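## Task

On top of the desk beside arm1, build a three-object stack. From the bottom up: the small red wooden block, then the long cardboard box, then the small sealed carton. Each object must rest on one of its long faces, sit roughly centred over the object below it, and not overhang any edge of the desk top. Every other object must end resting directly on the furniture it started on. The attempt fails if any object from a furniture top ends on the floor while no gripper holds it. It also fails if any object goes inside or underneath a piece of furniture, even while gripped. The stack must stay up without robot support. At the end, open the grippers and move the arms away.

## Robot and tools

Robots: three identical i2rt Big YAM arms named arm1, arm2 and arm3. Each has six revolute joints, a two-finger gripper and a wrist camera. With joints 1 and 6 at 0 and the hand level and pointing forward, the wrist camera rides on top of the hand and looks toward the fingertips. The hand reaches roughly 1.0 m from the joint-1 axis. Two fixed room cameras, room_a and room_b, also watch the scene. All images are 672x504 pixels.

Frame: there is one shared scene frame, with its origin on the floor and +z up. The point called hand lies midway between the fingertips (URDF link pinch). Its z axis runs along the fingers, and the fingers close along its y axis. Foot poses are never printed.

execute_actions(actions, cameras): actions is a list holding exactly one action, or an empty list. An empty list only returns the state and images. An action is an object keyed by robot name. Each robot entry holds a single key, "joints", which maps joint names to absolute targets. These are not offsets. Joint names, units and allowed ranges (± is the tolerance counted as reached):
- joint1_rad: -2.879 to 2.879 ±0.045. Base yaw; positive is counter-clockwise seen from above; 0 points the arm the way its foot faces.
- joint2_rad: 0 to 3.141 ±0.14. Shoulder; 0 is upper arm pointing back and near level; increasing lifts it up and over to the front.
- joint3_rad: 0 to 3.019 ±0.09. Elbow; 0 is fully folded; increasing straightens it.
- joint4_rad: -1.692 to 1.57 ±0.055. Hand pitch; positive tips the fingers up.
- joint5_rad: -1.57 to 1.57 ±0.03. Sideways hand swing; positive goes to the arm's right.
- joint6_rad: -2.094 to 2.094 ±0.035. Hand roll; positive is clockwise viewed from behind the hand.
- gripper_m: 0 to 0.093 ±0.003. Fingertip gap in metres. Grip force is about 50 to 62 N per pad, lower on some units.
You may name any subset of joints and arms. All named motions start at the same moment and may finish at different times. Any single action lasts at most 15 s. Joints you omit may keep pushing toward earlier targets. An unknown key or an out-of-range number rejects the whole call, and nothing moves. Example: {"arm1": {"joints": {"gripper_m": 0.05}}, "arm2": {"joints": {"joint1_rad": 0.3}}}.
cameras chooses which images come back: arm1_cam_wrist, arm2_cam_wrist, arm3_cam_wrist, room_a, room_b, or "all". Leaving it out or passing null or ["all"] returns every camera; [] returns none. The pictures line lists the cameras in the order of the images.

wait(seconds): 0 to 10. Commands nothing new and returns the same state and images as an empty action.
zoom_image(camera, region): region is [x0, y0, x1, y1] in pixels of that camera's most recent full image, with (0,0) at the top-left corner. The region can be at most 504x504. Example: {"camera": "arm1_cam_wrist", "region": [40, 30, 160, 120]}.
read_manual(section): returns only the URDF licence texts ("licences"). It does not move anything.
finished_scene(scene): integer 1 or 2. It closes that scene for good and reports whether the goal was met, then presents the next task. Call it only once the stack stands by itself and the arms have let go. A reply without any tool call ends all remaining work.

Reading results: joint_positions gives current joint values. Joint torques are listed per arm joint in order, excluding the gripper. They include offsets, scale and noise, so use them only as a rough hint of load. joint_status describes how each commanded motion of the last accepted action ended:
- off_target: the joint settled short of its target and may still be pushing.
- contact_stop: the joint gave up its target and holds where it stopped.
- time_out: the joint could not finish in time. It keeps pushing toward its old target, or toward one at most 0.375, 0.375, 0.113, 0.225, 0.075, 0.3 rad away (joints 1 to 6). It will resume moving if the path clears. To relieve the push, send its reported position as the new target.
- not_followed: a self- and inter-arm clearance check blocked that arm's targets. A gripper target in the same action still runs. Blocked targets may be retried with later actions. This message shows only on calls that carry an action.
- limit_stop_at_motor_heat: the arm stopped because of heat; resend the target.
on_its_own lists joints moving without a command in this call. Its "held at" value is the target being held, not the joint's actual position. If a call reports a stop, any later execute_actions, wait or finished_scene calls in the same reply are skipped.

Cautions: the arm does not halt on contact; it keeps pressing, possibly hard. Joints run at different speeds, so the hand can sweep wide between postures. Tiny target changes may not move a joint, and a joint holding a load sags. Robots keep their last command while you are composing a reply. A hard press between two robots ends the run, and a hard hit can too. The clearance check can react too late, and between arms it ignores fingers, gripper bodies and wrist cameras. Sustained pushing or load heats motors. A MOTOR HOT line appears from 85 °C. At 100 °C an OVER-TEMPERATURE FAULT drops the whole arm, gripper included, until it cools. Avoid drops, slips, slams and forceful pushes. Keep every object off the floor and out of or from under furniture. Loose objects may occasionally be nudged by outside disturbances, so check the stack before finishing.

Each tool is called after "Call:" as a command line: name --argument value for each argument, lists and objects as JSON in quotes; but a table of rows of numbers goes row by row, as --pt "numbers of a row", without its own name.

## Session

Call:
execute_actions --actions '[]'

Scene clock: 0.00 s.
Joint torques (N m, as the arm reports them, + toward a larger angle): no reading
Motor temperatures (°C, as the motors report them): arm1=[25 26 24 27 24 26] | arm2=[26 25 27 27 25 27] | arm3=[25 26 23 26 27 26]
arm1.joint_positions: joint1_rad=+0.793 joint2_rad=+0.555 joint3_rad=+1.316 joint4_rad=-1.264 joint5_rad=-0.175 joint6_rad=-0.457 gripper_m=+0.095
arm1.joint_status: not commanded
arm1.hand: x=-0.5444 y=+0.6172 z=+1.3503 quat_wxyz=(-0.247, -0.549, -0.663, +0.445) (m; scene frame)
arm2.joint_positions: joint1_rad=+0.783 joint2_rad=+0.398 joint3_rad=+1.402 joint4_rad=-1.605 joint5_rad=+0.001 joint6_rad=+0.249 gripper_m=+0.094
arm2.joint_status: not commanded
arm2.hand: x=-0.1518 y=-0.0325 z=+1.4257 quat_wxyz=(-0.319, -0.773, -0.428, +0.343) (m; scene frame)
arm3.joint_positions: joint1_rad=+0.335 joint2_rad=+0.623 joint3_rad=+1.524 joint4_rad=-1.335 joint5_rad=-0.020 joint6_rad=-0.217 gripper_m=+0.094
arm3.joint_status: not commanded
arm3.hand: x=+0.7419 y=-0.7333 z=+1.4504 quat_wxyz=(-0.497, +0.465, -0.706, -0.197) (m; scene frame)
pictures: arm1_cam_wrist, arm2_cam_wrist, arm3_cam_wrist, room_a, room_b
Images, in order (width x height): arm1_cam_wrist 672x504, arm2_cam_wrist 672x504, arm3_cam_wrist 672x504, room_a 672x504, room_b 672x504.

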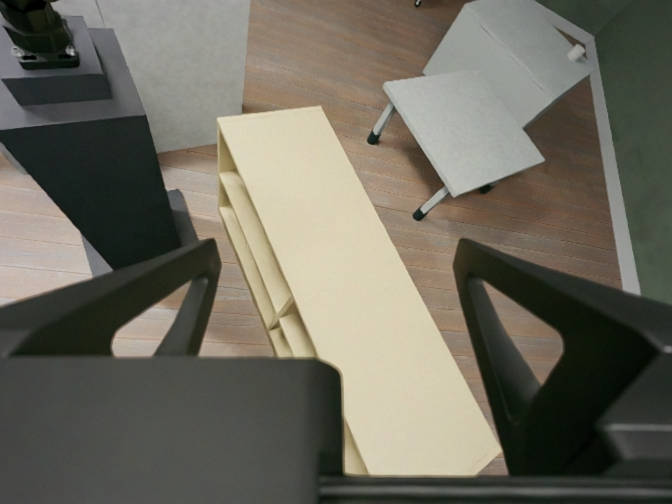

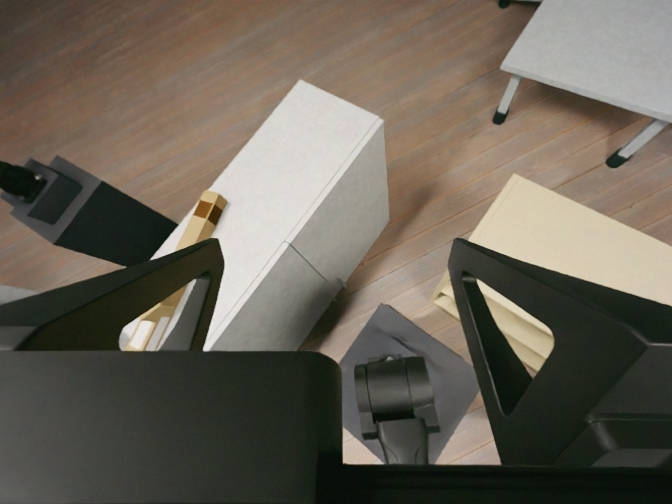

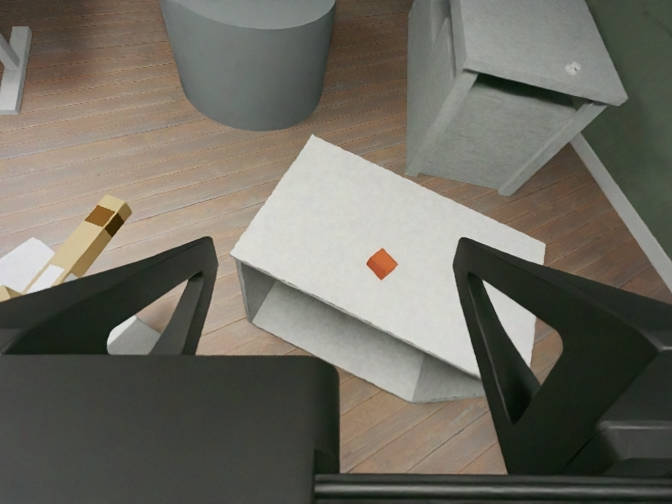

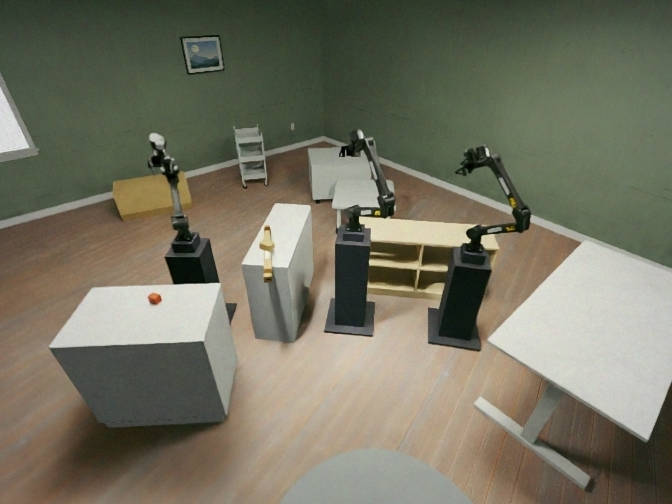

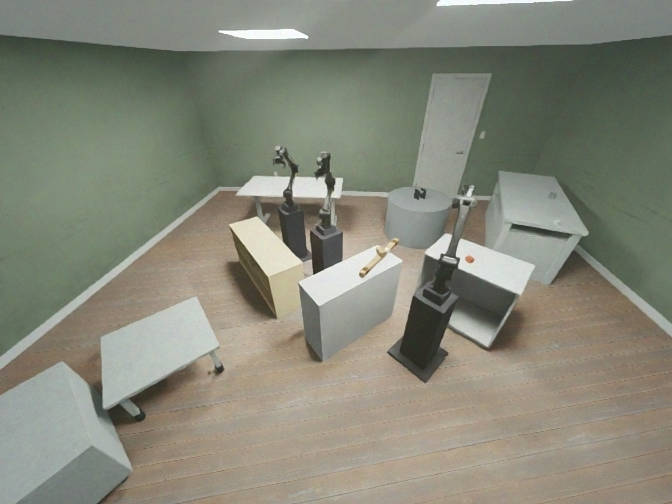

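Call:
zoom_image --camera "room_a" --region '[120, 190, 340, 350]'

Call:
zoom_image --camera "room_b" --region '[220, 150, 500, 330]'

Call:
execute_actions --actions '[{"arm3":{"joints":{"joint1_rad":0.3,"joint2_rad":1.3,"joint3_rad":1.3,"joint4_rad":-1.57,"joint5_rad":0,"joint6_rad":0}},"arm2":{"joints":{"joint1_rad":1.7,"joint2_rad":1.3,"joint3_rad":1.3,"joint4_rad":-1.57,"joint5_rad":0,"joint6_rad":0}}}]'

Region (120, 190, 340, 350) of room_a's 672x504 image, scaled by 2.291, with more detail than that image has; it fills the top 367 rows of this view, and the rest is white.

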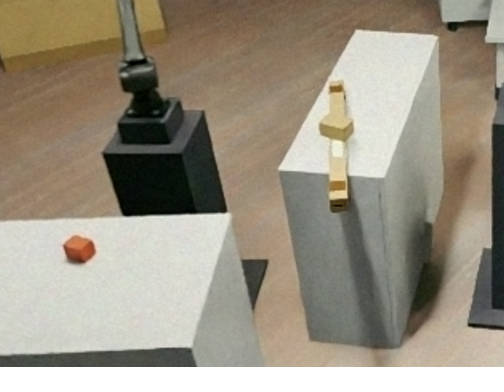

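Region (220, 150, 500, 330) of room_b's 672x504 image, scaled by 1.800, with more detail than that image has; it fills the top 324 rows of this view, and the rest is white.

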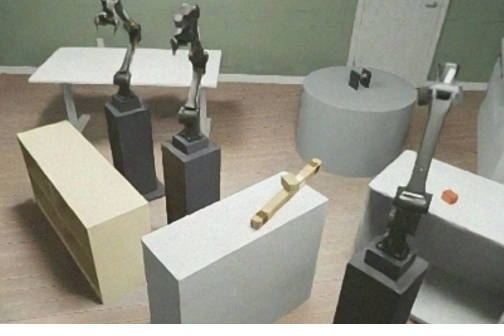

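Scene clock: 8.47 s.
Joint torques (N m, as the arm reports them, + toward a larger angle): arm1=[ 0.66  3.87  9.01  1.96 -0.08 -0.01] | arm2=[ 0.11 -9.43  8.86  0.6  -0.06 -0.03] | arm3=[-0.65 -9.33  8.4  -0.11  0.12  0.18]
Motor temperatures (°C, as the motors report them): arm1=[25 26 26 27 24 26] | arm2=[26 25 29 27 25 27] | arm3=[25 26 24 26 27 26]
arm1.joint_positions: joint1_rad=+0.793 joint2_rad=+0.555 joint3_rad=+1.316 joint4_rad=-1.264 joint5_rad=-0.175 joint6_rad=-0.457 gripper_m=+0.095
arm1.joint_status: not commanded
arm1.hand: x=-0.5444 y=+0.6172 z=+1.3503 quat_wxyz=(-0.247, -0.549, -0.663, +0.445) (m; scene frame)
arm2.joint_positions: joint1_rad=+1.704 joint2_rad=+1.307 joint3_rad=+1.303 joint4_rad=-1.577 joint5_rad=+0.001 joint6_rad=+0.014 gripper_m=+0.094
arm2.joint_status: all done
arm2.hand: x=+0.0903 y=-0.2337 z=+1.1681 quat_wxyz=(+0.006, -0.469, -0.883, +0.000) (m; scene frame)
arm3.joint_positions: joint1_rad=+0.314 joint2_rad=+1.308 joint3_rad=+1.289 joint4_rad=-1.562 joint5_rad=-0.002 joint6_rad=-0.012 gripper_m=+0.094
arm3.joint_status: all done
arm3.hand: x=+0.8394 y=-0.6174 z=+1.1072 quat_wxyz=(+0.010, +0.447, -0.894, +0.002) (m; scene frame)
pictures: arm1_cam_wrist, arm2_cam_wrist, arm3_cam_wrist, room_a, room_b
Images, in order (width x height): arm1_cam_wrist 672x504, arm2_cam_wrist 672x504, arm3_cam_wrist 672x504, room_a 672x504, room_b 672x504.

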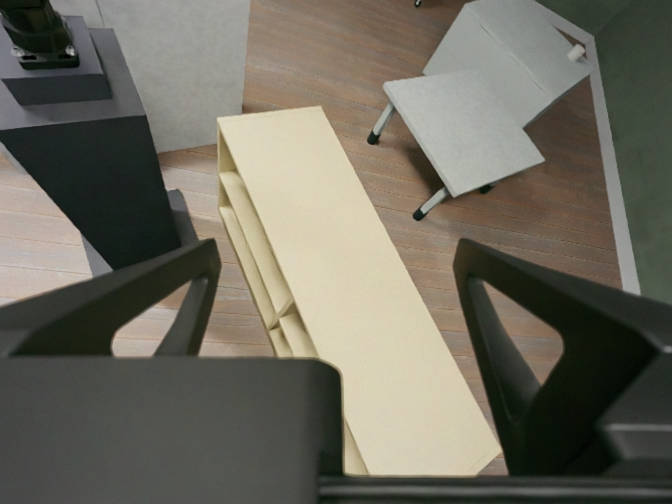

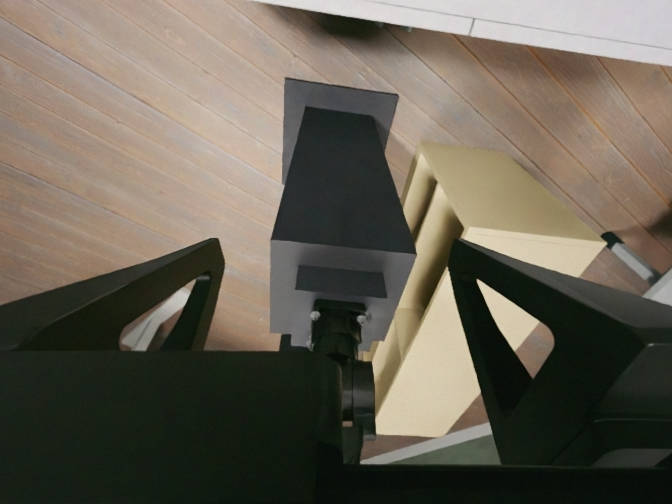

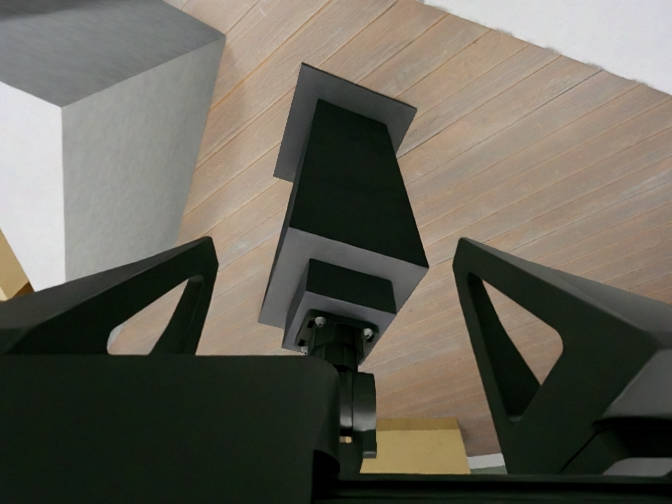

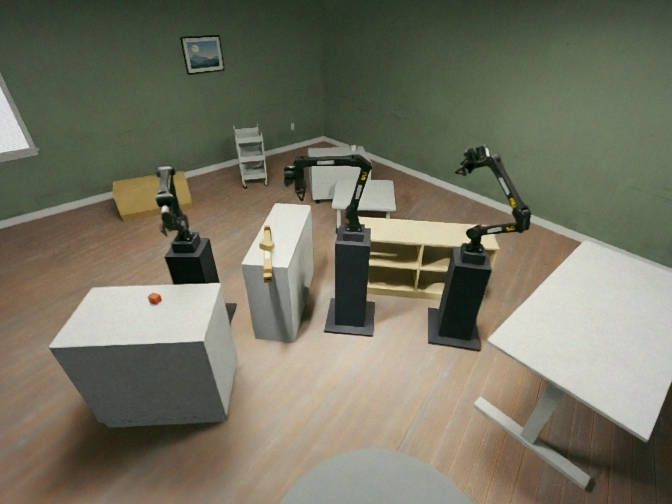

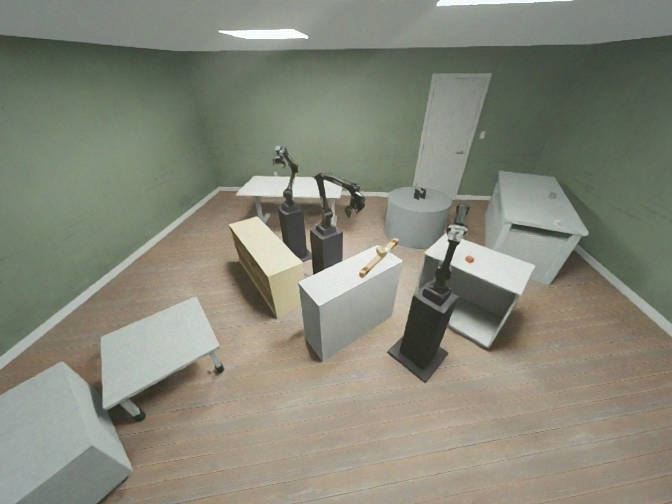

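Call:
execute_actions --actions '[{"arm3":{"joints":{"joint4_rad":-0.87}},"arm2":{"joints":{"joint4_rad":-0.87}}}]' --cameras '["arm2_cam_wrist","arm3_cam_wrist"]'

Scene clock: 11.13 s.
Joint torques (N m, as the arm reports them, + toward a larger angle): arm1=[ 0.63  3.9   9.02  1.96 -0.08 -0.02] | arm2=[  0.48 -10.98  10.06   2.79  -0.04  -0.03] | arm3=[ -0.58 -10.17   9.55   2.18   0.12   0.17]
Motor temperatures (°C, as the motors report them): arm1=[25 26 27 27 24 26] | arm2=[26 25 29 27 25 27] | arm3=[25 26 25 26 27 26]
arm1.joint_positions: joint1_rad=+0.793 joint2_rad=+0.555 joint3_rad=+1.316 joint4_rad=-1.264 joint5_rad=-0.175 joint6_rad=-0.457 gripper_m=+0.095
arm1.joint_status: not commanded
arm1.hand: x=-0.5444 y=+0.6172 z=+1.3503 quat_wxyz=(-0.247, -0.549, -0.663, +0.445) (m; scene frame)
arm2.joint_positions: joint1_rad=+1.704 joint2_rad=+1.307 joint3_rad=+1.303 joint4_rad=-0.891 joint5_rad=+0.001 joint6_rad=+0.014 gripper_m=+0.094
arm2.joint_status: all done
arm2.hand: x=+0.1799 y=-0.3618 z=+1.2218 quat_wxyz=(-0.293, -0.442, -0.834, +0.153) (m; scene frame)
arm3.joint_positions: joint1_rad=+0.314 joint2_rad=+1.308 joint3_rad=+1.289 joint4_rad=-0.885 joint5_rad=-0.002 joint6_rad=-0.012 gripper_m=+0.094
arm3.joint_status: all done
arm3.hand: x=+0.9340 y=-0.4943 z=+1.1583 quat_wxyz=(-0.290, +0.423, -0.846, -0.143) (m; scene frame)
pictures: arm2_cam_wrist, arm3_cam_wrist
Images, in order (width x height): arm2_cam_wrist 672x504, arm3_cam_wrist 672x504.

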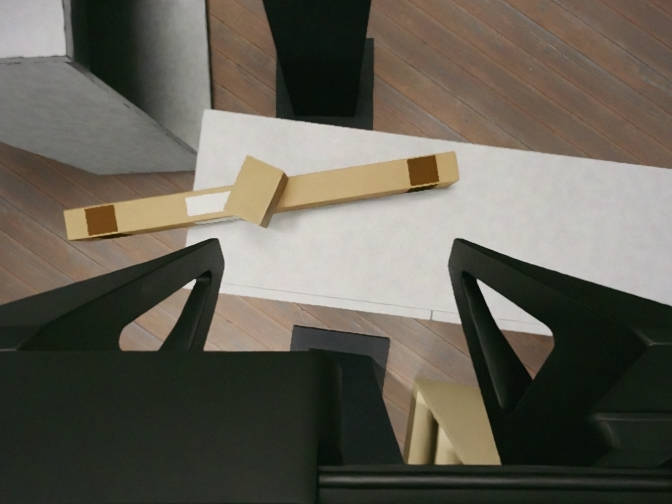

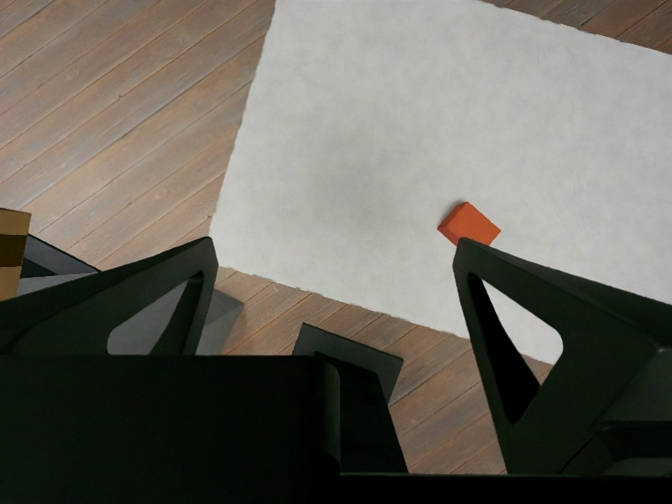

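Call:
execute_actions --actions '[{"arm3":{"joints":{"joint1_rad":-0.02}},"arm2":{"joints":{"joint1_rad":1.89}},"arm1":{"joints":{"joint1_rad":0.3,"joint2_rad":1.3,"joint3_rad":1.3,"joint4_rad":-0.87,"joint5_rad":0,"joint6_rad":0}}}]' --cameras '["arm1_cam_wrist","arm2_cam_wrist","arm3_cam_wrist"]'

Scene clock: 14.80 s.
Joint torques (N m, as the arm reports them, + toward a larger angle): arm1=[ 0.82 -9.53  9.42  2.19  0.03  0.04] | arm2=[ -0.19 -11.    10.01   2.73   0.01  -0.01] | arm3=[  1.31 -10.57   9.37   2.12   0.01   0.16]
Motor temperatures (°C, as the motors report them): arm1=[25 26 27 27 24 26] | arm2=[26 25 29 27 25 27] | arm3=[25 26 25 26 27 26]
arm1.joint_positions: joint1_rad=+0.296 joint2_rad=+1.302 joint3_rad=+1.297 joint4_rad=-0.887 joint5_rad=-0.001 joint6_rad=-0.008 gripper_m=+0.095
arm1.joint_status: all done
arm1.hand: x=-0.8916 y=+0.5050 z=+1.1375 quat_wxyz=(-0.107, -0.885, -0.327, +0.314) (m; scene frame)
arm2.joint_positions: joint1_rad=+1.897 joint2_rad=+1.307 joint3_rad=+1.303 joint4_rad=-0.891 joint5_rad=-0.001 joint6_rad=+0.013 gripper_m=+0.094
arm2.joint_status: all done
arm2.hand: x=+0.2571 y=-0.2962 z=+1.2213 quat_wxyz=(-0.306, -0.359, -0.873, +0.124) (m; scene frame)
arm3.joint_positions: joint1_rad=-0.029 joint2_rad=+1.308 joint3_rad=+1.289 joint4_rad=-0.883 joint5_rad=+0.001 joint6_rad=-0.010 gripper_m=+0.094
arm3.joint_status: all done
arm3.hand: x=+1.0554 y=-0.6258 z=+1.1584 quat_wxyz=(-0.311, +0.272, -0.906, -0.089) (m; scene frame)
pictures: arm1_cam_wrist, arm2_cam_wrist, arm3_cam_wrist
Images, in order (width x height): arm1_cam_wrist 672x504, arm2_cam_wrist 672x504, arm3_cam_wrist 672x504.

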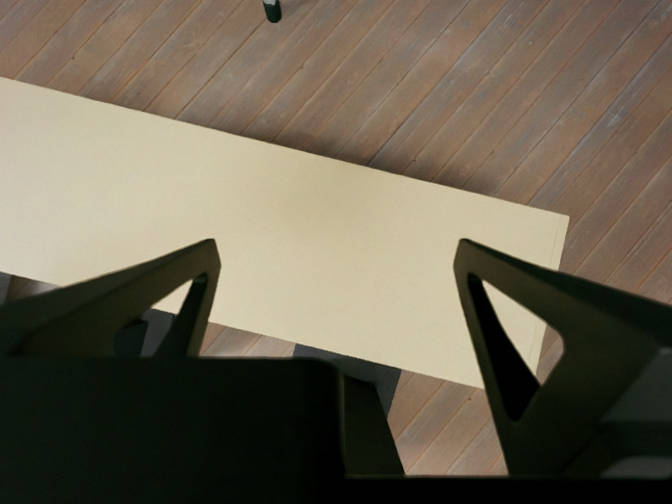

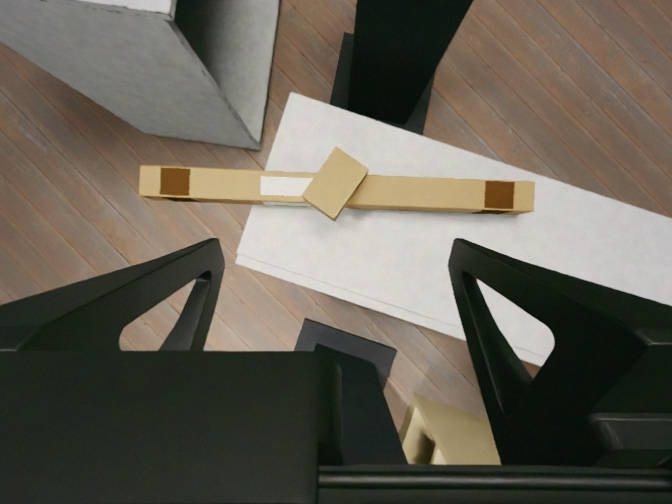

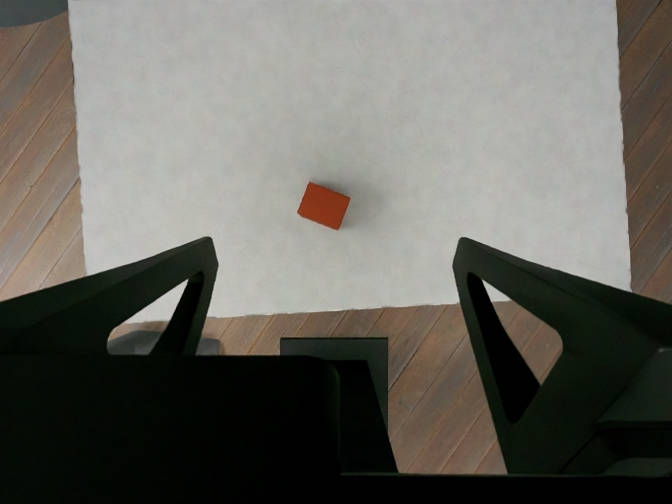

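Call:
execute_actions --actions '[{"arm3":{"joints":{"joint1_rad":0.0,"joint2_rad":1.907,"joint3_rad":1.516,"joint4_rad":-1.18,"joint6_rad":-1.22}},"arm2":{"joints":{"joint2_rad":2.081,"joint3_rad":1.676,"joint4_rad":-1.166,"joint6_rad":0.58}},"arm1":{"joints":{"joint1_rad":-1.6}}}]'

Scene clock: 21.73 s.
Joint torques (N m, as the arm reports them, + toward a larger angle): arm1=[ 1.06 -9.44  9.44  1.94 -0.03  0.02] | arm2=[ -0.26 -19.87  10.87  -0.28   0.05   0.25] | arm3=[  1.47 -17.72   8.15  -0.13  -0.08  -0.08]
Motor temperatures (°C, as the motors report them): arm1=[25 26 28 27 24 26] | arm2=[26 25 30 27 25 27] | arm3=[25 26 26 26 27 26]
arm1.joint_positions: joint1_rad=-1.606 joint2_rad=+1.304 joint3_rad=+1.297 joint4_rad=-0.882 joint5_rad=+0.001 joint6_rad=-0.006 gripper_m=+0.095
arm1.joint_status: all done
arm1.hand: x=-0.6762 y=+1.3300 z=+1.1441 quat_wxyz=(+0.193, -0.776, +0.531, +0.280) (m; scene frame)
arm2.joint_positions: joint1_rad=+1.897 joint2_rad=+2.083 joint3_rad=+1.643 joint4_rad=-1.154 joint5_rad=-0.001 joint6_rad=+0.565 gripper_m=+0.094
arm2.joint_status: all done
arm2.hand: x=+0.3145 y=-0.3538 z=+0.9194 quat_wxyz=(+0.013, -0.619, -0.786, +0.001) (m; scene frame)
arm3.joint_positions: joint1_rad=-0.013 joint2_rad=+1.921 joint3_rad=+1.499 joint4_rad=-1.174 joint5_rad=+0.001 joint6_rad=-1.208 gripper_m=+0.094
arm3.joint_status: all done
arm3.hand: x=+1.0775 y=-0.6010 z=+0.9054 quat_wxyz=(+0.017, +0.782, -0.623, -0.004) (m; scene frame)
pictures: arm1_cam_wrist, arm2_cam_wrist, arm3_cam_wrist, room_a, room_b
Images, in order (width x height): arm1_cam_wrist 672x504, arm2_cam_wrist 672x504, arm3_cam_wrist 672x504, room_a 672x504, room_b 672x504.

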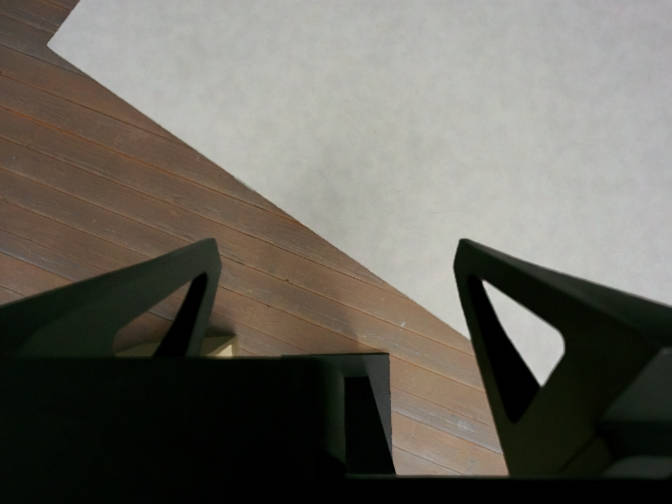

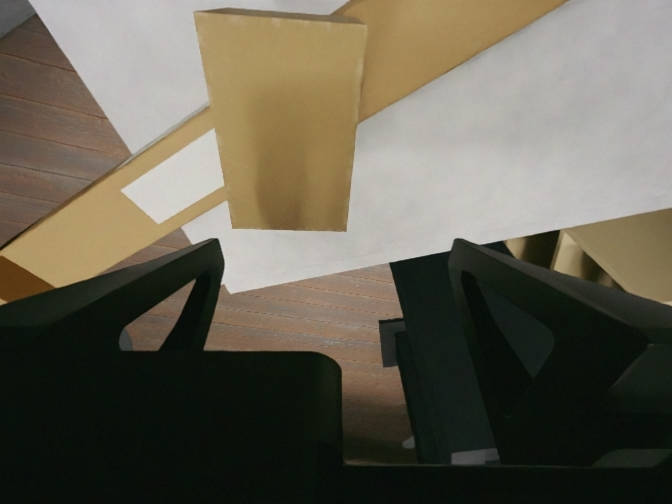

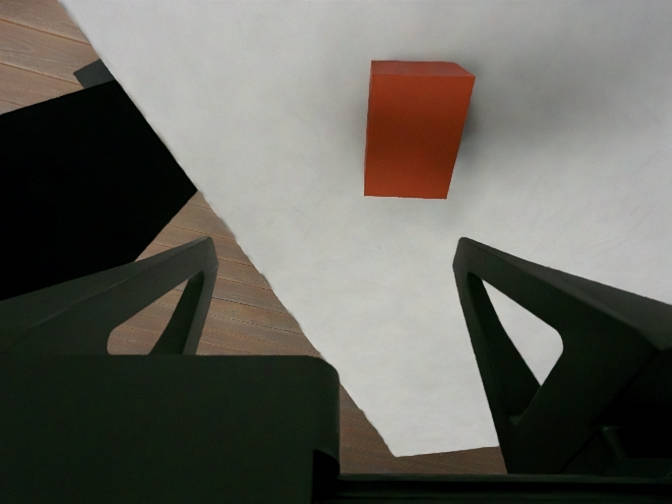

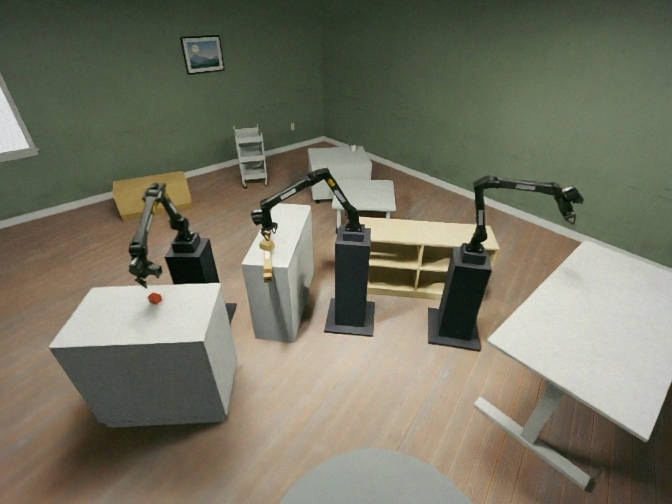

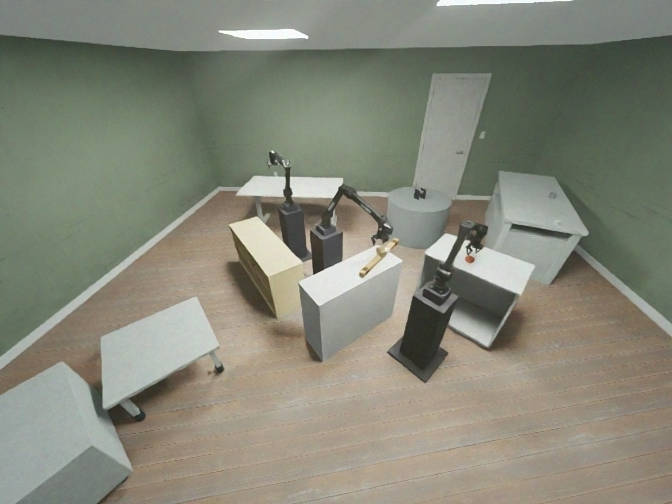

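Call:
execute_actions --actions '[{"arm3":{"joints":{"joint1_rad":0.035,"joint2_rad":2.005,"joint3_rad":1.595,"joint4_rad":-1.12}},"arm2":{"joints":{"joint2_rad":2.175,"joint3_rad":1.795,"joint4_rad":-1.155}},"arm1":{"joints":{"joint1_rad":-2.2}}}]'

Scene clock: 26.07 s.
Joint torques (N m, as the arm reports them, + toward a larger angle): arm1=[ 1.2  -9.47  9.43  1.93 -0.04  0.02] | arm2=[ -0.22 -19.58  12.46   0.31   0.07   0.25] | arm3=[  1.12 -16.17   9.49   0.41  -0.08  -0.05]
Motor temperatures (°C, as the motors report them): arm1=[25 26 28 27 24 26] | arm2=[26 26 31 27 25 27] | arm3=[25 27 26 26 27 26]
arm1.joint_positions: joint1_rad=-2.206 joint2_rad=+1.304 joint3_rad=+1.297 joint4_rad=-0.882 joint5_rad=+0.001 joint6_rad=-0.006 gripper_m=+0.095
arm1.joint_status: all done
arm1.hand: x=-0.3668 y=+1.3497 z=+1.1422 quat_wxyz=(+0.264, -0.584, +0.738, +0.212) (m; scene frame)
arm2.joint_positions: joint1_rad=+1.897 joint2_rad=+2.163 joint3_rad=+1.747 joint4_rad=-1.154 joint5_rad=-0.001 joint6_rad=+0.566 gripper_m=+0.094
arm2.joint_status: all done
arm2.hand: x=+0.3380 y=-0.3766 z=+0.9073 quat_wxyz=(+0.001, -0.619, -0.786, +0.002) (m; scene frame)
arm3.joint_positions: joint1_rad=+0.029 joint2_rad=+1.989 joint3_rad=+1.559 joint4_rad=-1.125 joint5_rad=+0.001 joint6_rad=-1.209 gripper_m=+0.094
arm3.joint_status: all done
arm3.hand: x=+1.0890 y=-0.5636 z=+0.8881 quat_wxyz=(-0.003, +0.796, -0.606, +0.002) (m; scene frame)
pictures: arm1_cam_wrist, arm2_cam_wrist, arm3_cam_wrist, room_a, room_b
Images, in order (width x height): arm1_cam_wrist 672x504, arm2_cam_wrist 672x504, arm3_cam_wrist 672x504, room_a 672x504, room_b 672x504.

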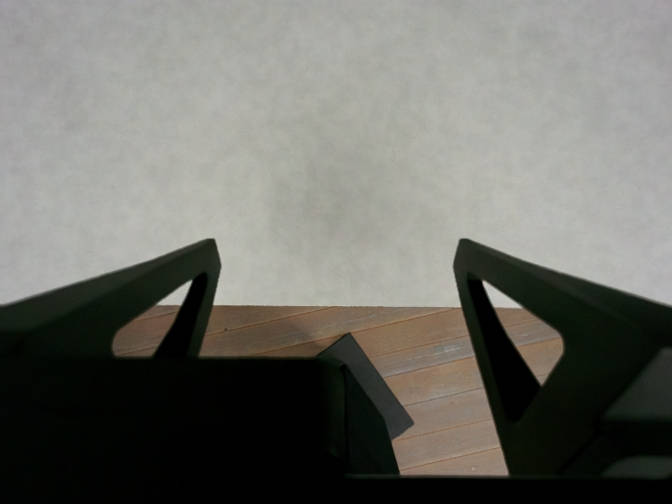

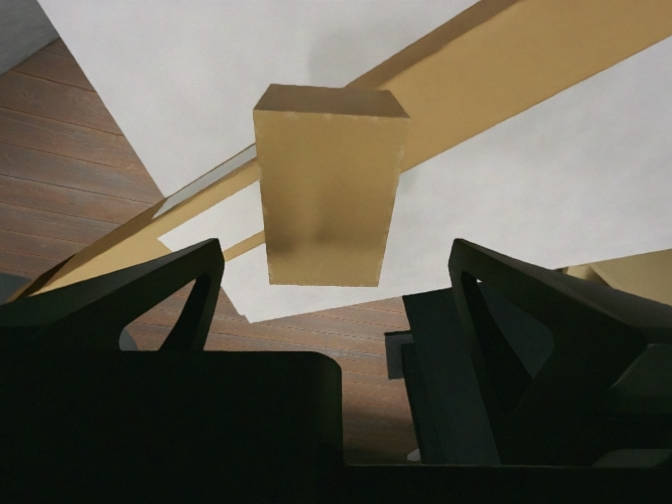

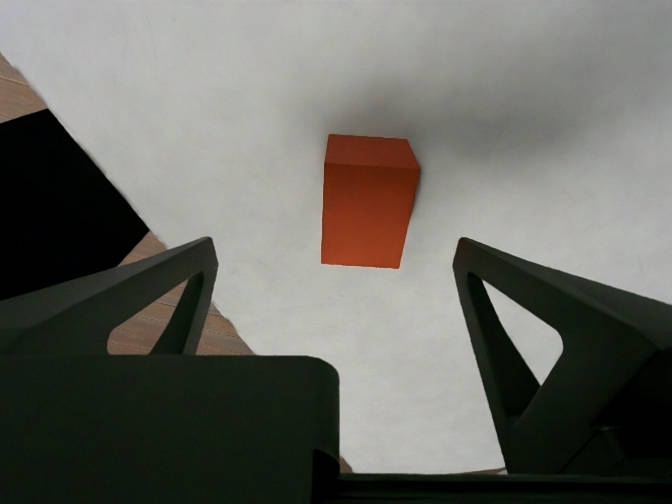

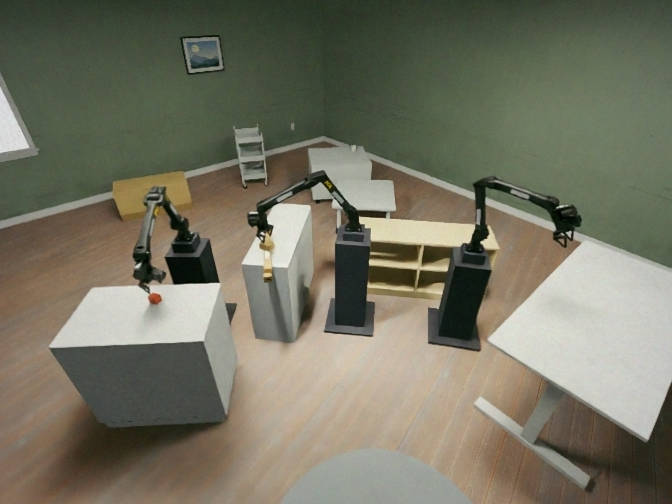

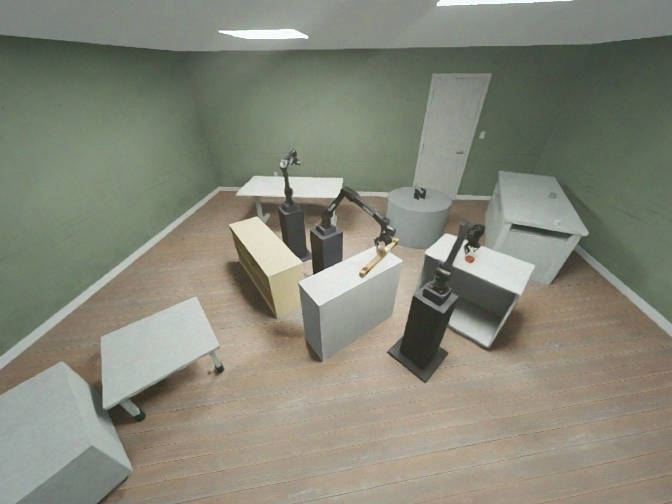

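Call:
execute_actions --actions '[{"arm3":{"joints":{"joint1_rad":0.0,"joint2_rad":2.115,"joint4_rad":-1.02}},"arm2":{"joints":{"joint2_rad":2.26,"joint4_rad":-1.06}}}]' --cameras '["arm2_cam_wrist","arm3_cam_wrist"]'

Scene clock: 28.80 s.
Joint torques (N m, as the arm reports them, + toward a larger angle): arm1=[ 1.16 -9.46  9.44  1.94 -0.04  0.02] | arm2=[ -0.17 -21.73  11.19   1.07   0.08   0.19] | arm3=[ -0.75 -19.26   8.6    0.61  -0.07  -0.03]
Motor temperatures (°C, as the motors report them): arm1=[25 26 29 27 24 26] | arm2=[26 26 31 27 25 27] | arm3=[25 27 26 26 27 26]
arm1.joint_positions: joint1_rad=-2.206 joint2_rad=+1.304 joint3_rad=+1.297 joint4_rad=-0.882 joint5_rad=+0.001 joint6_rad=-0.006 gripper_m=+0.095
arm1.joint_status: not commanded
arm1.hand: x=-0.3668 y=+1.3497 z=+1.1422 quat_wxyz=(+0.264, -0.584, +0.738, +0.212) (m; scene frame)
arm2.joint_positions: joint1_rad=+1.897 joint2_rad=+2.263 joint3_rad=+1.757 joint4_rad=-1.074 joint5_rad=-0.001 joint6_rad=+0.566 gripper_m=+0.094
arm2.joint_status: all done
arm2.hand: x=+0.3438 y=-0.3826 z=+0.8481 quat_wxyz=(+0.006, -0.619, -0.785, +0.001) (m; scene frame)
arm3.joint_positions: joint1_rad=+0.011 joint2_rad=+2.119 joint3_rad=+1.564 joint4_rad=-1.028 joint5_rad=+0.001 joint6_rad=-1.209 gripper_m=+0.094
arm3.joint_status: all done
arm3.hand: x=+1.1029 y=-0.5671 z=+0.8152 quat_wxyz=(+0.011, +0.790, -0.613, -0.003) (m; scene frame)
pictures: arm2_cam_wrist, arm3_cam_wrist
Images, in order (width x height): arm2_cam_wrist 672x504, arm3_cam_wrist 672x504.

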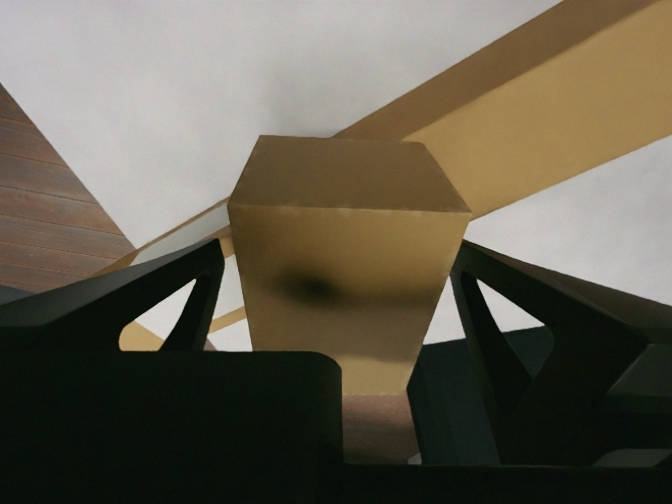

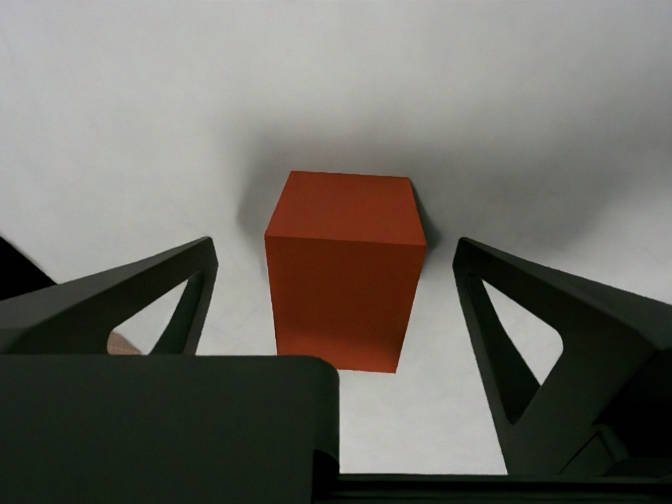

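Call:
execute_actions --actions '[{"arm3":{"joints":{"gripper_m":0.03}},"arm2":{"joints":{"gripper_m":0.045}}}]' --cameras '[]'

Call:
execute_actions --actions '[{"arm3":{"joints":{"joint2_rad":1.8,"joint4_rad":-1.33}},"arm2":{"joints":{"joint2_rad":2.0,"joint4_rad":-1.32}}}]' --cameras '["arm2_cam_wrist","arm3_cam_wrist","room_a"]'

Scene clock: 30.67 s.
Joint torques (N m, as the arm reports them, + toward a larger angle): arm1=[ 1.16 -9.47  9.44  1.94 -0.04  0.02] | arm2=[ -0.06 -21.85  11.29   1.03   0.09   0.22] | arm3=[ -0.17 -18.71   8.61   0.45  -0.05  -0.03]
Motor temperatures (°C, as the motors report them): arm1=[25 26 29 27 24 26] | arm2=[26 26 32 27 25 27] | arm3=[25 27 26 26 27 26]
arm1.joint_positions: joint1_rad=-2.206 joint2_rad=+1.304 joint3_rad=+1.297 joint4_rad=-0.882 joint5_rad=+0.001 joint6_rad=-0.006 gripper_m=+0.095
arm1.joint_status: not commanded
arm1.hand: x=-0.3668 y=+1.3497 z=+1.1422 quat_wxyz=(+0.264, -0.584, +0.738, +0.212) (m; scene frame)
arm2.joint_positions: joint1_rad=+1.897 joint2_rad=+2.263 joint3_rad=+1.757 joint4_rad=-1.074 joint5_rad=-0.001 joint6_rad=+0.566 gripper_m=+0.060
arm2.joint_status: gripper_m off_target (ended at +0.060, target +0.045)
arm2.hand: x=+0.3438 y=-0.3826 z=+0.8481 quat_wxyz=(+0.006, -0.619, -0.785, +0.001) (m; scene frame)
arm3.joint_positions: joint1_rad=+0.011 joint2_rad=+2.119 joint3_rad=+1.564 joint4_rad=-1.027 joint5_rad=+0.001 joint6_rad=-1.210 gripper_m=+0.044
arm3.joint_status: gripper_m off_target (ended at +0.044, target +0.030)
arm3.hand: x=+1.1031 y=-0.5669 z=+0.8152 quat_wxyz=(+0.010, +0.790, -0.613, -0.003) (m; scene frame)
pictures: none
No camera images: the call's "cameras" was empty. Leave "cameras" out to get every camera's image.

Scene clock: 32.07 s.
Joint torques (N m, as the arm reports them, + toward a larger angle): arm1=[ 1.2  -9.47  9.43  1.94 -0.04  0.02] | arm2=[ -0.31 -19.82  11.11  -0.35   0.08   0.2 ] | arm3=[ -0.46 -15.12   9.01  -0.19  -0.07  -0.05]
Motor temperatures (°C, as the motors report them): arm1=[25 26 29 27 24 26] | arm2=[26 26 32 27 25 27] | arm3=[25 27 26 26 27 26]
arm1.joint_positions: joint1_rad=-2.206 joint2_rad=+1.304 joint3_rad=+1.297 joint4_rad=-0.882 joint5_rad=+0.001 joint6_rad=-0.006 gripper_m=+0.095
arm1.joint_status: not commanded
arm1.hand: x=-0.3668 y=+1.3497 z=+1.1422 quat_wxyz=(+0.264, -0.584, +0.738, +0.212) (m; scene frame)
arm2.joint_positions: joint1_rad=+1.897 joint2_rad=+2.002 joint3_rad=+1.770 joint4_rad=-1.306 joint5_rad=-0.001 joint6_rad=+0.566 gripper_m=+0.060
arm2.joint_status: all done
arm2.hand: x=+0.3259 y=-0.3642 z=+1.0133 quat_wxyz=(-0.015, -0.619, -0.785, +0.004) (m; scene frame)
arm3.joint_positions: joint1_rad=+0.011 joint2_rad=+1.793 joint3_rad=+1.574 joint4_rad=-1.324 joint5_rad=+0.001 joint6_rad=-1.210 gripper_m=+0.044
arm3.joint_status: all done
arm3.hand: x=+1.0653 y=-0.5933 z=+1.0008 quat_wxyz=(-0.009, +0.790, -0.613, +0.003) (m; scene frame)
pictures: arm2_cam_wrist, arm3_cam_wrist, room_a
Images, in order (width x height): arm2_cam_wrist 672x504, arm3_cam_wrist 672x504, room_a 672x504.

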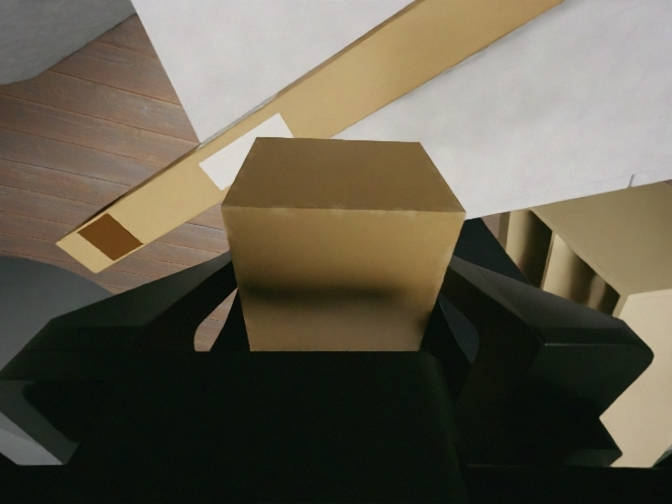

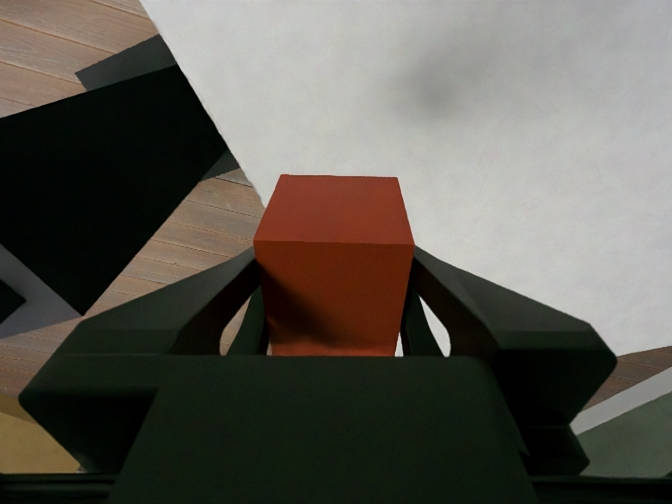

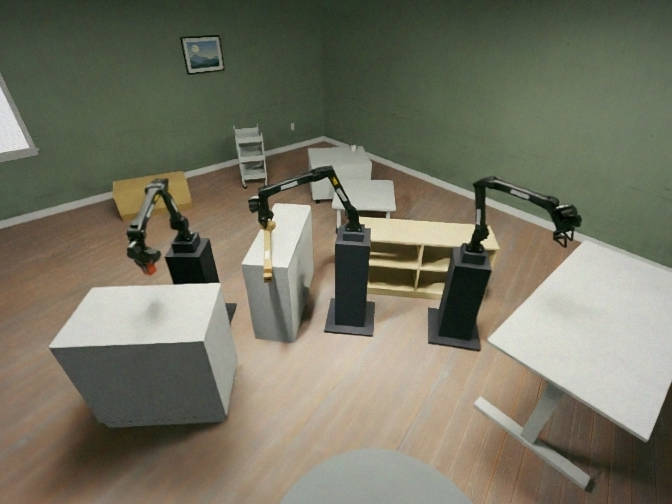

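Call:
execute_actions --actions '[{"arm3":{"joints":{"joint1_rad":2.1}},"arm2":{"joints":{"joint1_rad":-0.7}}}]' --cameras '[]'

Call:
execute_actions --actions '[{"arm3":{"joints":{"joint2_rad":2.29,"joint3_rad":2.08,"joint4_rad":-1.33}},"arm2":{"joints":{"joint2_rad":2.4,"joint3_rad":1.72,"joint4_rad":-0.87}}}]'

Scene clock: 39.70 s.
Joint torques (N m, as the arm reports them, + toward a larger angle): arm1=[ 1.16 -9.48  9.44  1.93 -0.04  0.02] | arm2=[  0.11 -19.97  11.16  -0.16  -0.05   0.2 ] | arm3=[ -0.39 -15.43   9.05  -0.05   0.    -0.01]
Motor temperatures (°C, as the motors report them): arm1=[25 26 29 27 24 26] | arm2=[26 27 32 27 25 27] | arm3=[25 27 27 26 27 26]
arm1.joint_positions: joint1_rad=-2.206 joint2_rad=+1.304 joint3_rad=+1.297 joint4_rad=-0.882 joint5_rad=+0.001 joint6_rad=-0.006 gripper_m=+0.095
arm1.joint_status: not commanded
arm1.hand: x=-0.3668 y=+1.3497 z=+1.1422 quat_wxyz=(+0.264, -0.584, +0.738, +0.212) (m; scene frame)
arm2.joint_positions: joint1_rad=-0.702 joint2_rad=+2.002 joint3_rad=+1.770 joint4_rad=-1.306 joint5_rad=+0.002 joint6_rad=+0.567 gripper_m=+0.060
arm2.joint_status: all done
arm2.hand: x=-0.7259 y=+0.2085 z=+1.0173 quat_wxyz=(-0.003, -0.922, +0.386, +0.018) (m; scene frame)
arm3.joint_positions: joint1_rad=+2.108 joint2_rad=+1.798 joint3_rad=+1.574 joint4_rad=-1.324 joint5_rad=-0.002 joint6_rad=-1.210 gripper_m=+0.044
arm3.joint_status: all done
arm3.hand: x=+0.1135 y=-0.6792 z=+1.0060 quat_wxyz=(-0.007, +0.925, +0.379, -0.013) (m; scene frame)
pictures: none
No camera images: the call's "cameras" was empty. Leave "cameras" out to get every camera's image.

Scene clock: 41.27 s.
Joint torques (N m, as the arm reports them, + toward a larger angle): arm1=[ 1.17 -9.47  9.43  1.93 -0.04  0.02] | arm2=[  0.38 -22.3    8.48   0.91  -0.05   0.2 ] | arm3=[ -0.08 -23.49  10.75   0.1    0.    -0.02]
Motor temperatures (°C, as the motors report them): arm1=[25 26 29 27 24 26] | arm2=[26 27 32 27 25 27] | arm3=[25 27 27 26 27 26]
arm1.joint_positions: joint1_rad=-2.206 joint2_rad=+1.304 joint3_rad=+1.297 joint4_rad=-0.882 joint5_rad=+0.001 joint6_rad=-0.006 gripper_m=+0.095
arm1.joint_status: not commanded
arm1.hand: x=-0.3668 y=+1.3497 z=+1.1422 quat_wxyz=(+0.264, -0.584, +0.738, +0.212) (m; scene frame)
arm2.joint_positions: joint1_rad=-0.702 joint2_rad=+2.402 joint3_rad=+1.701 joint4_rad=-0.882 joint5_rad=+0.002 joint6_rad=+0.567 gripper_m=+0.060
arm2.joint_status: all done
arm2.hand: x=-0.7415 y=+0.2113 z=+0.7482 quat_wxyz=(+0.000, -0.922, +0.386, -0.004) (m; scene frame)
arm3.joint_positions: joint1_rad=+2.108 joint2_rad=+2.312 joint3_rad=+2.034 joint4_rad=-1.329 joint5_rad=-0.002 joint6_rad=-1.210 gripper_m=+0.044
arm3.joint_status: all done
arm3.hand: x=-0.0098 y=-0.6237 z=+0.8664 quat_wxyz=(+0.015, +0.925, +0.379, +0.007) (m; scene frame)
pictures: arm1_cam_wrist, arm2_cam_wrist, arm3_cam_wrist, room_a, room_b
Images, in order (width x height): arm1_cam_wrist 672x504, arm2_cam_wrist 672x504, arm3_cam_wrist 672x504, room_a 672x504, room_b 672x504.

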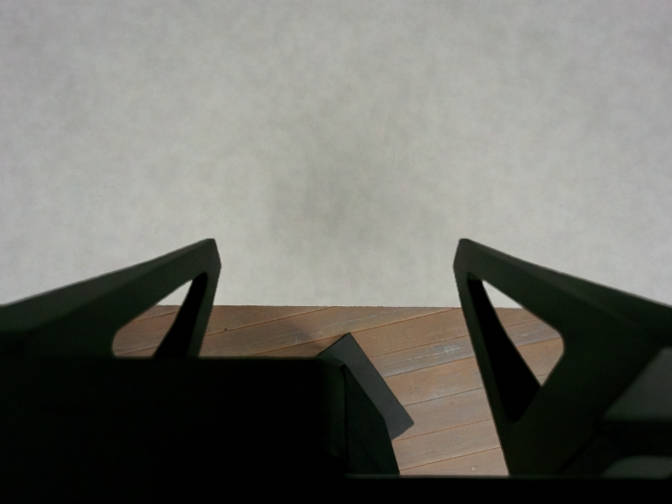

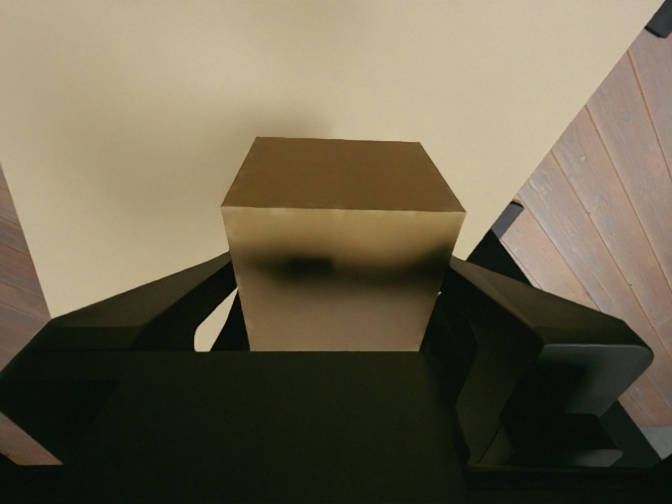

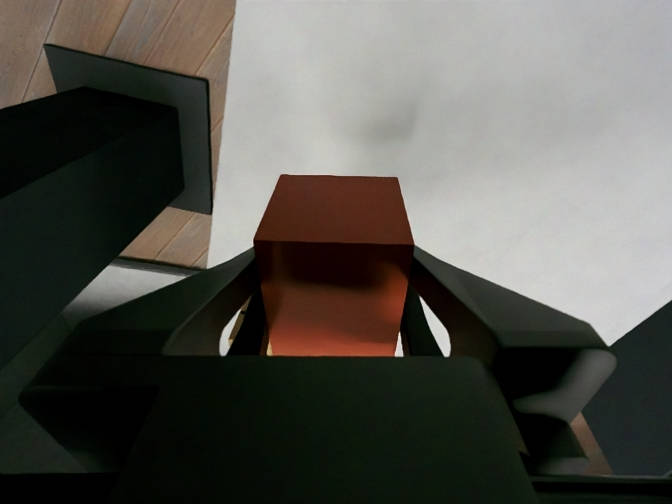

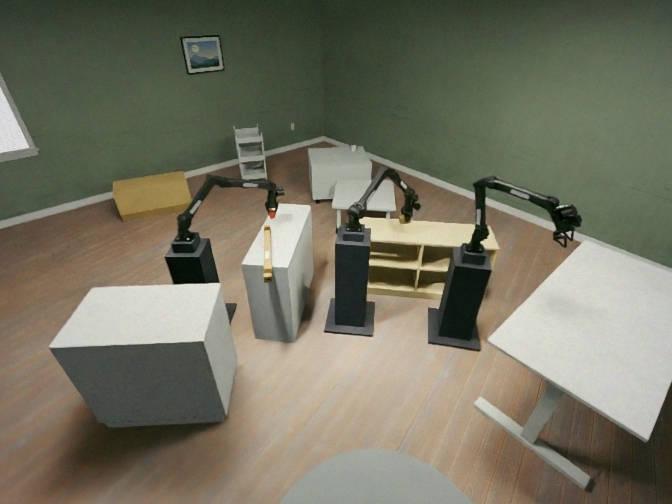

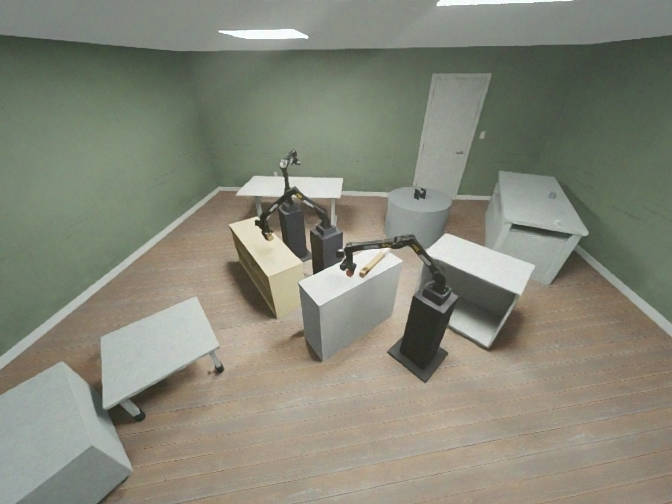

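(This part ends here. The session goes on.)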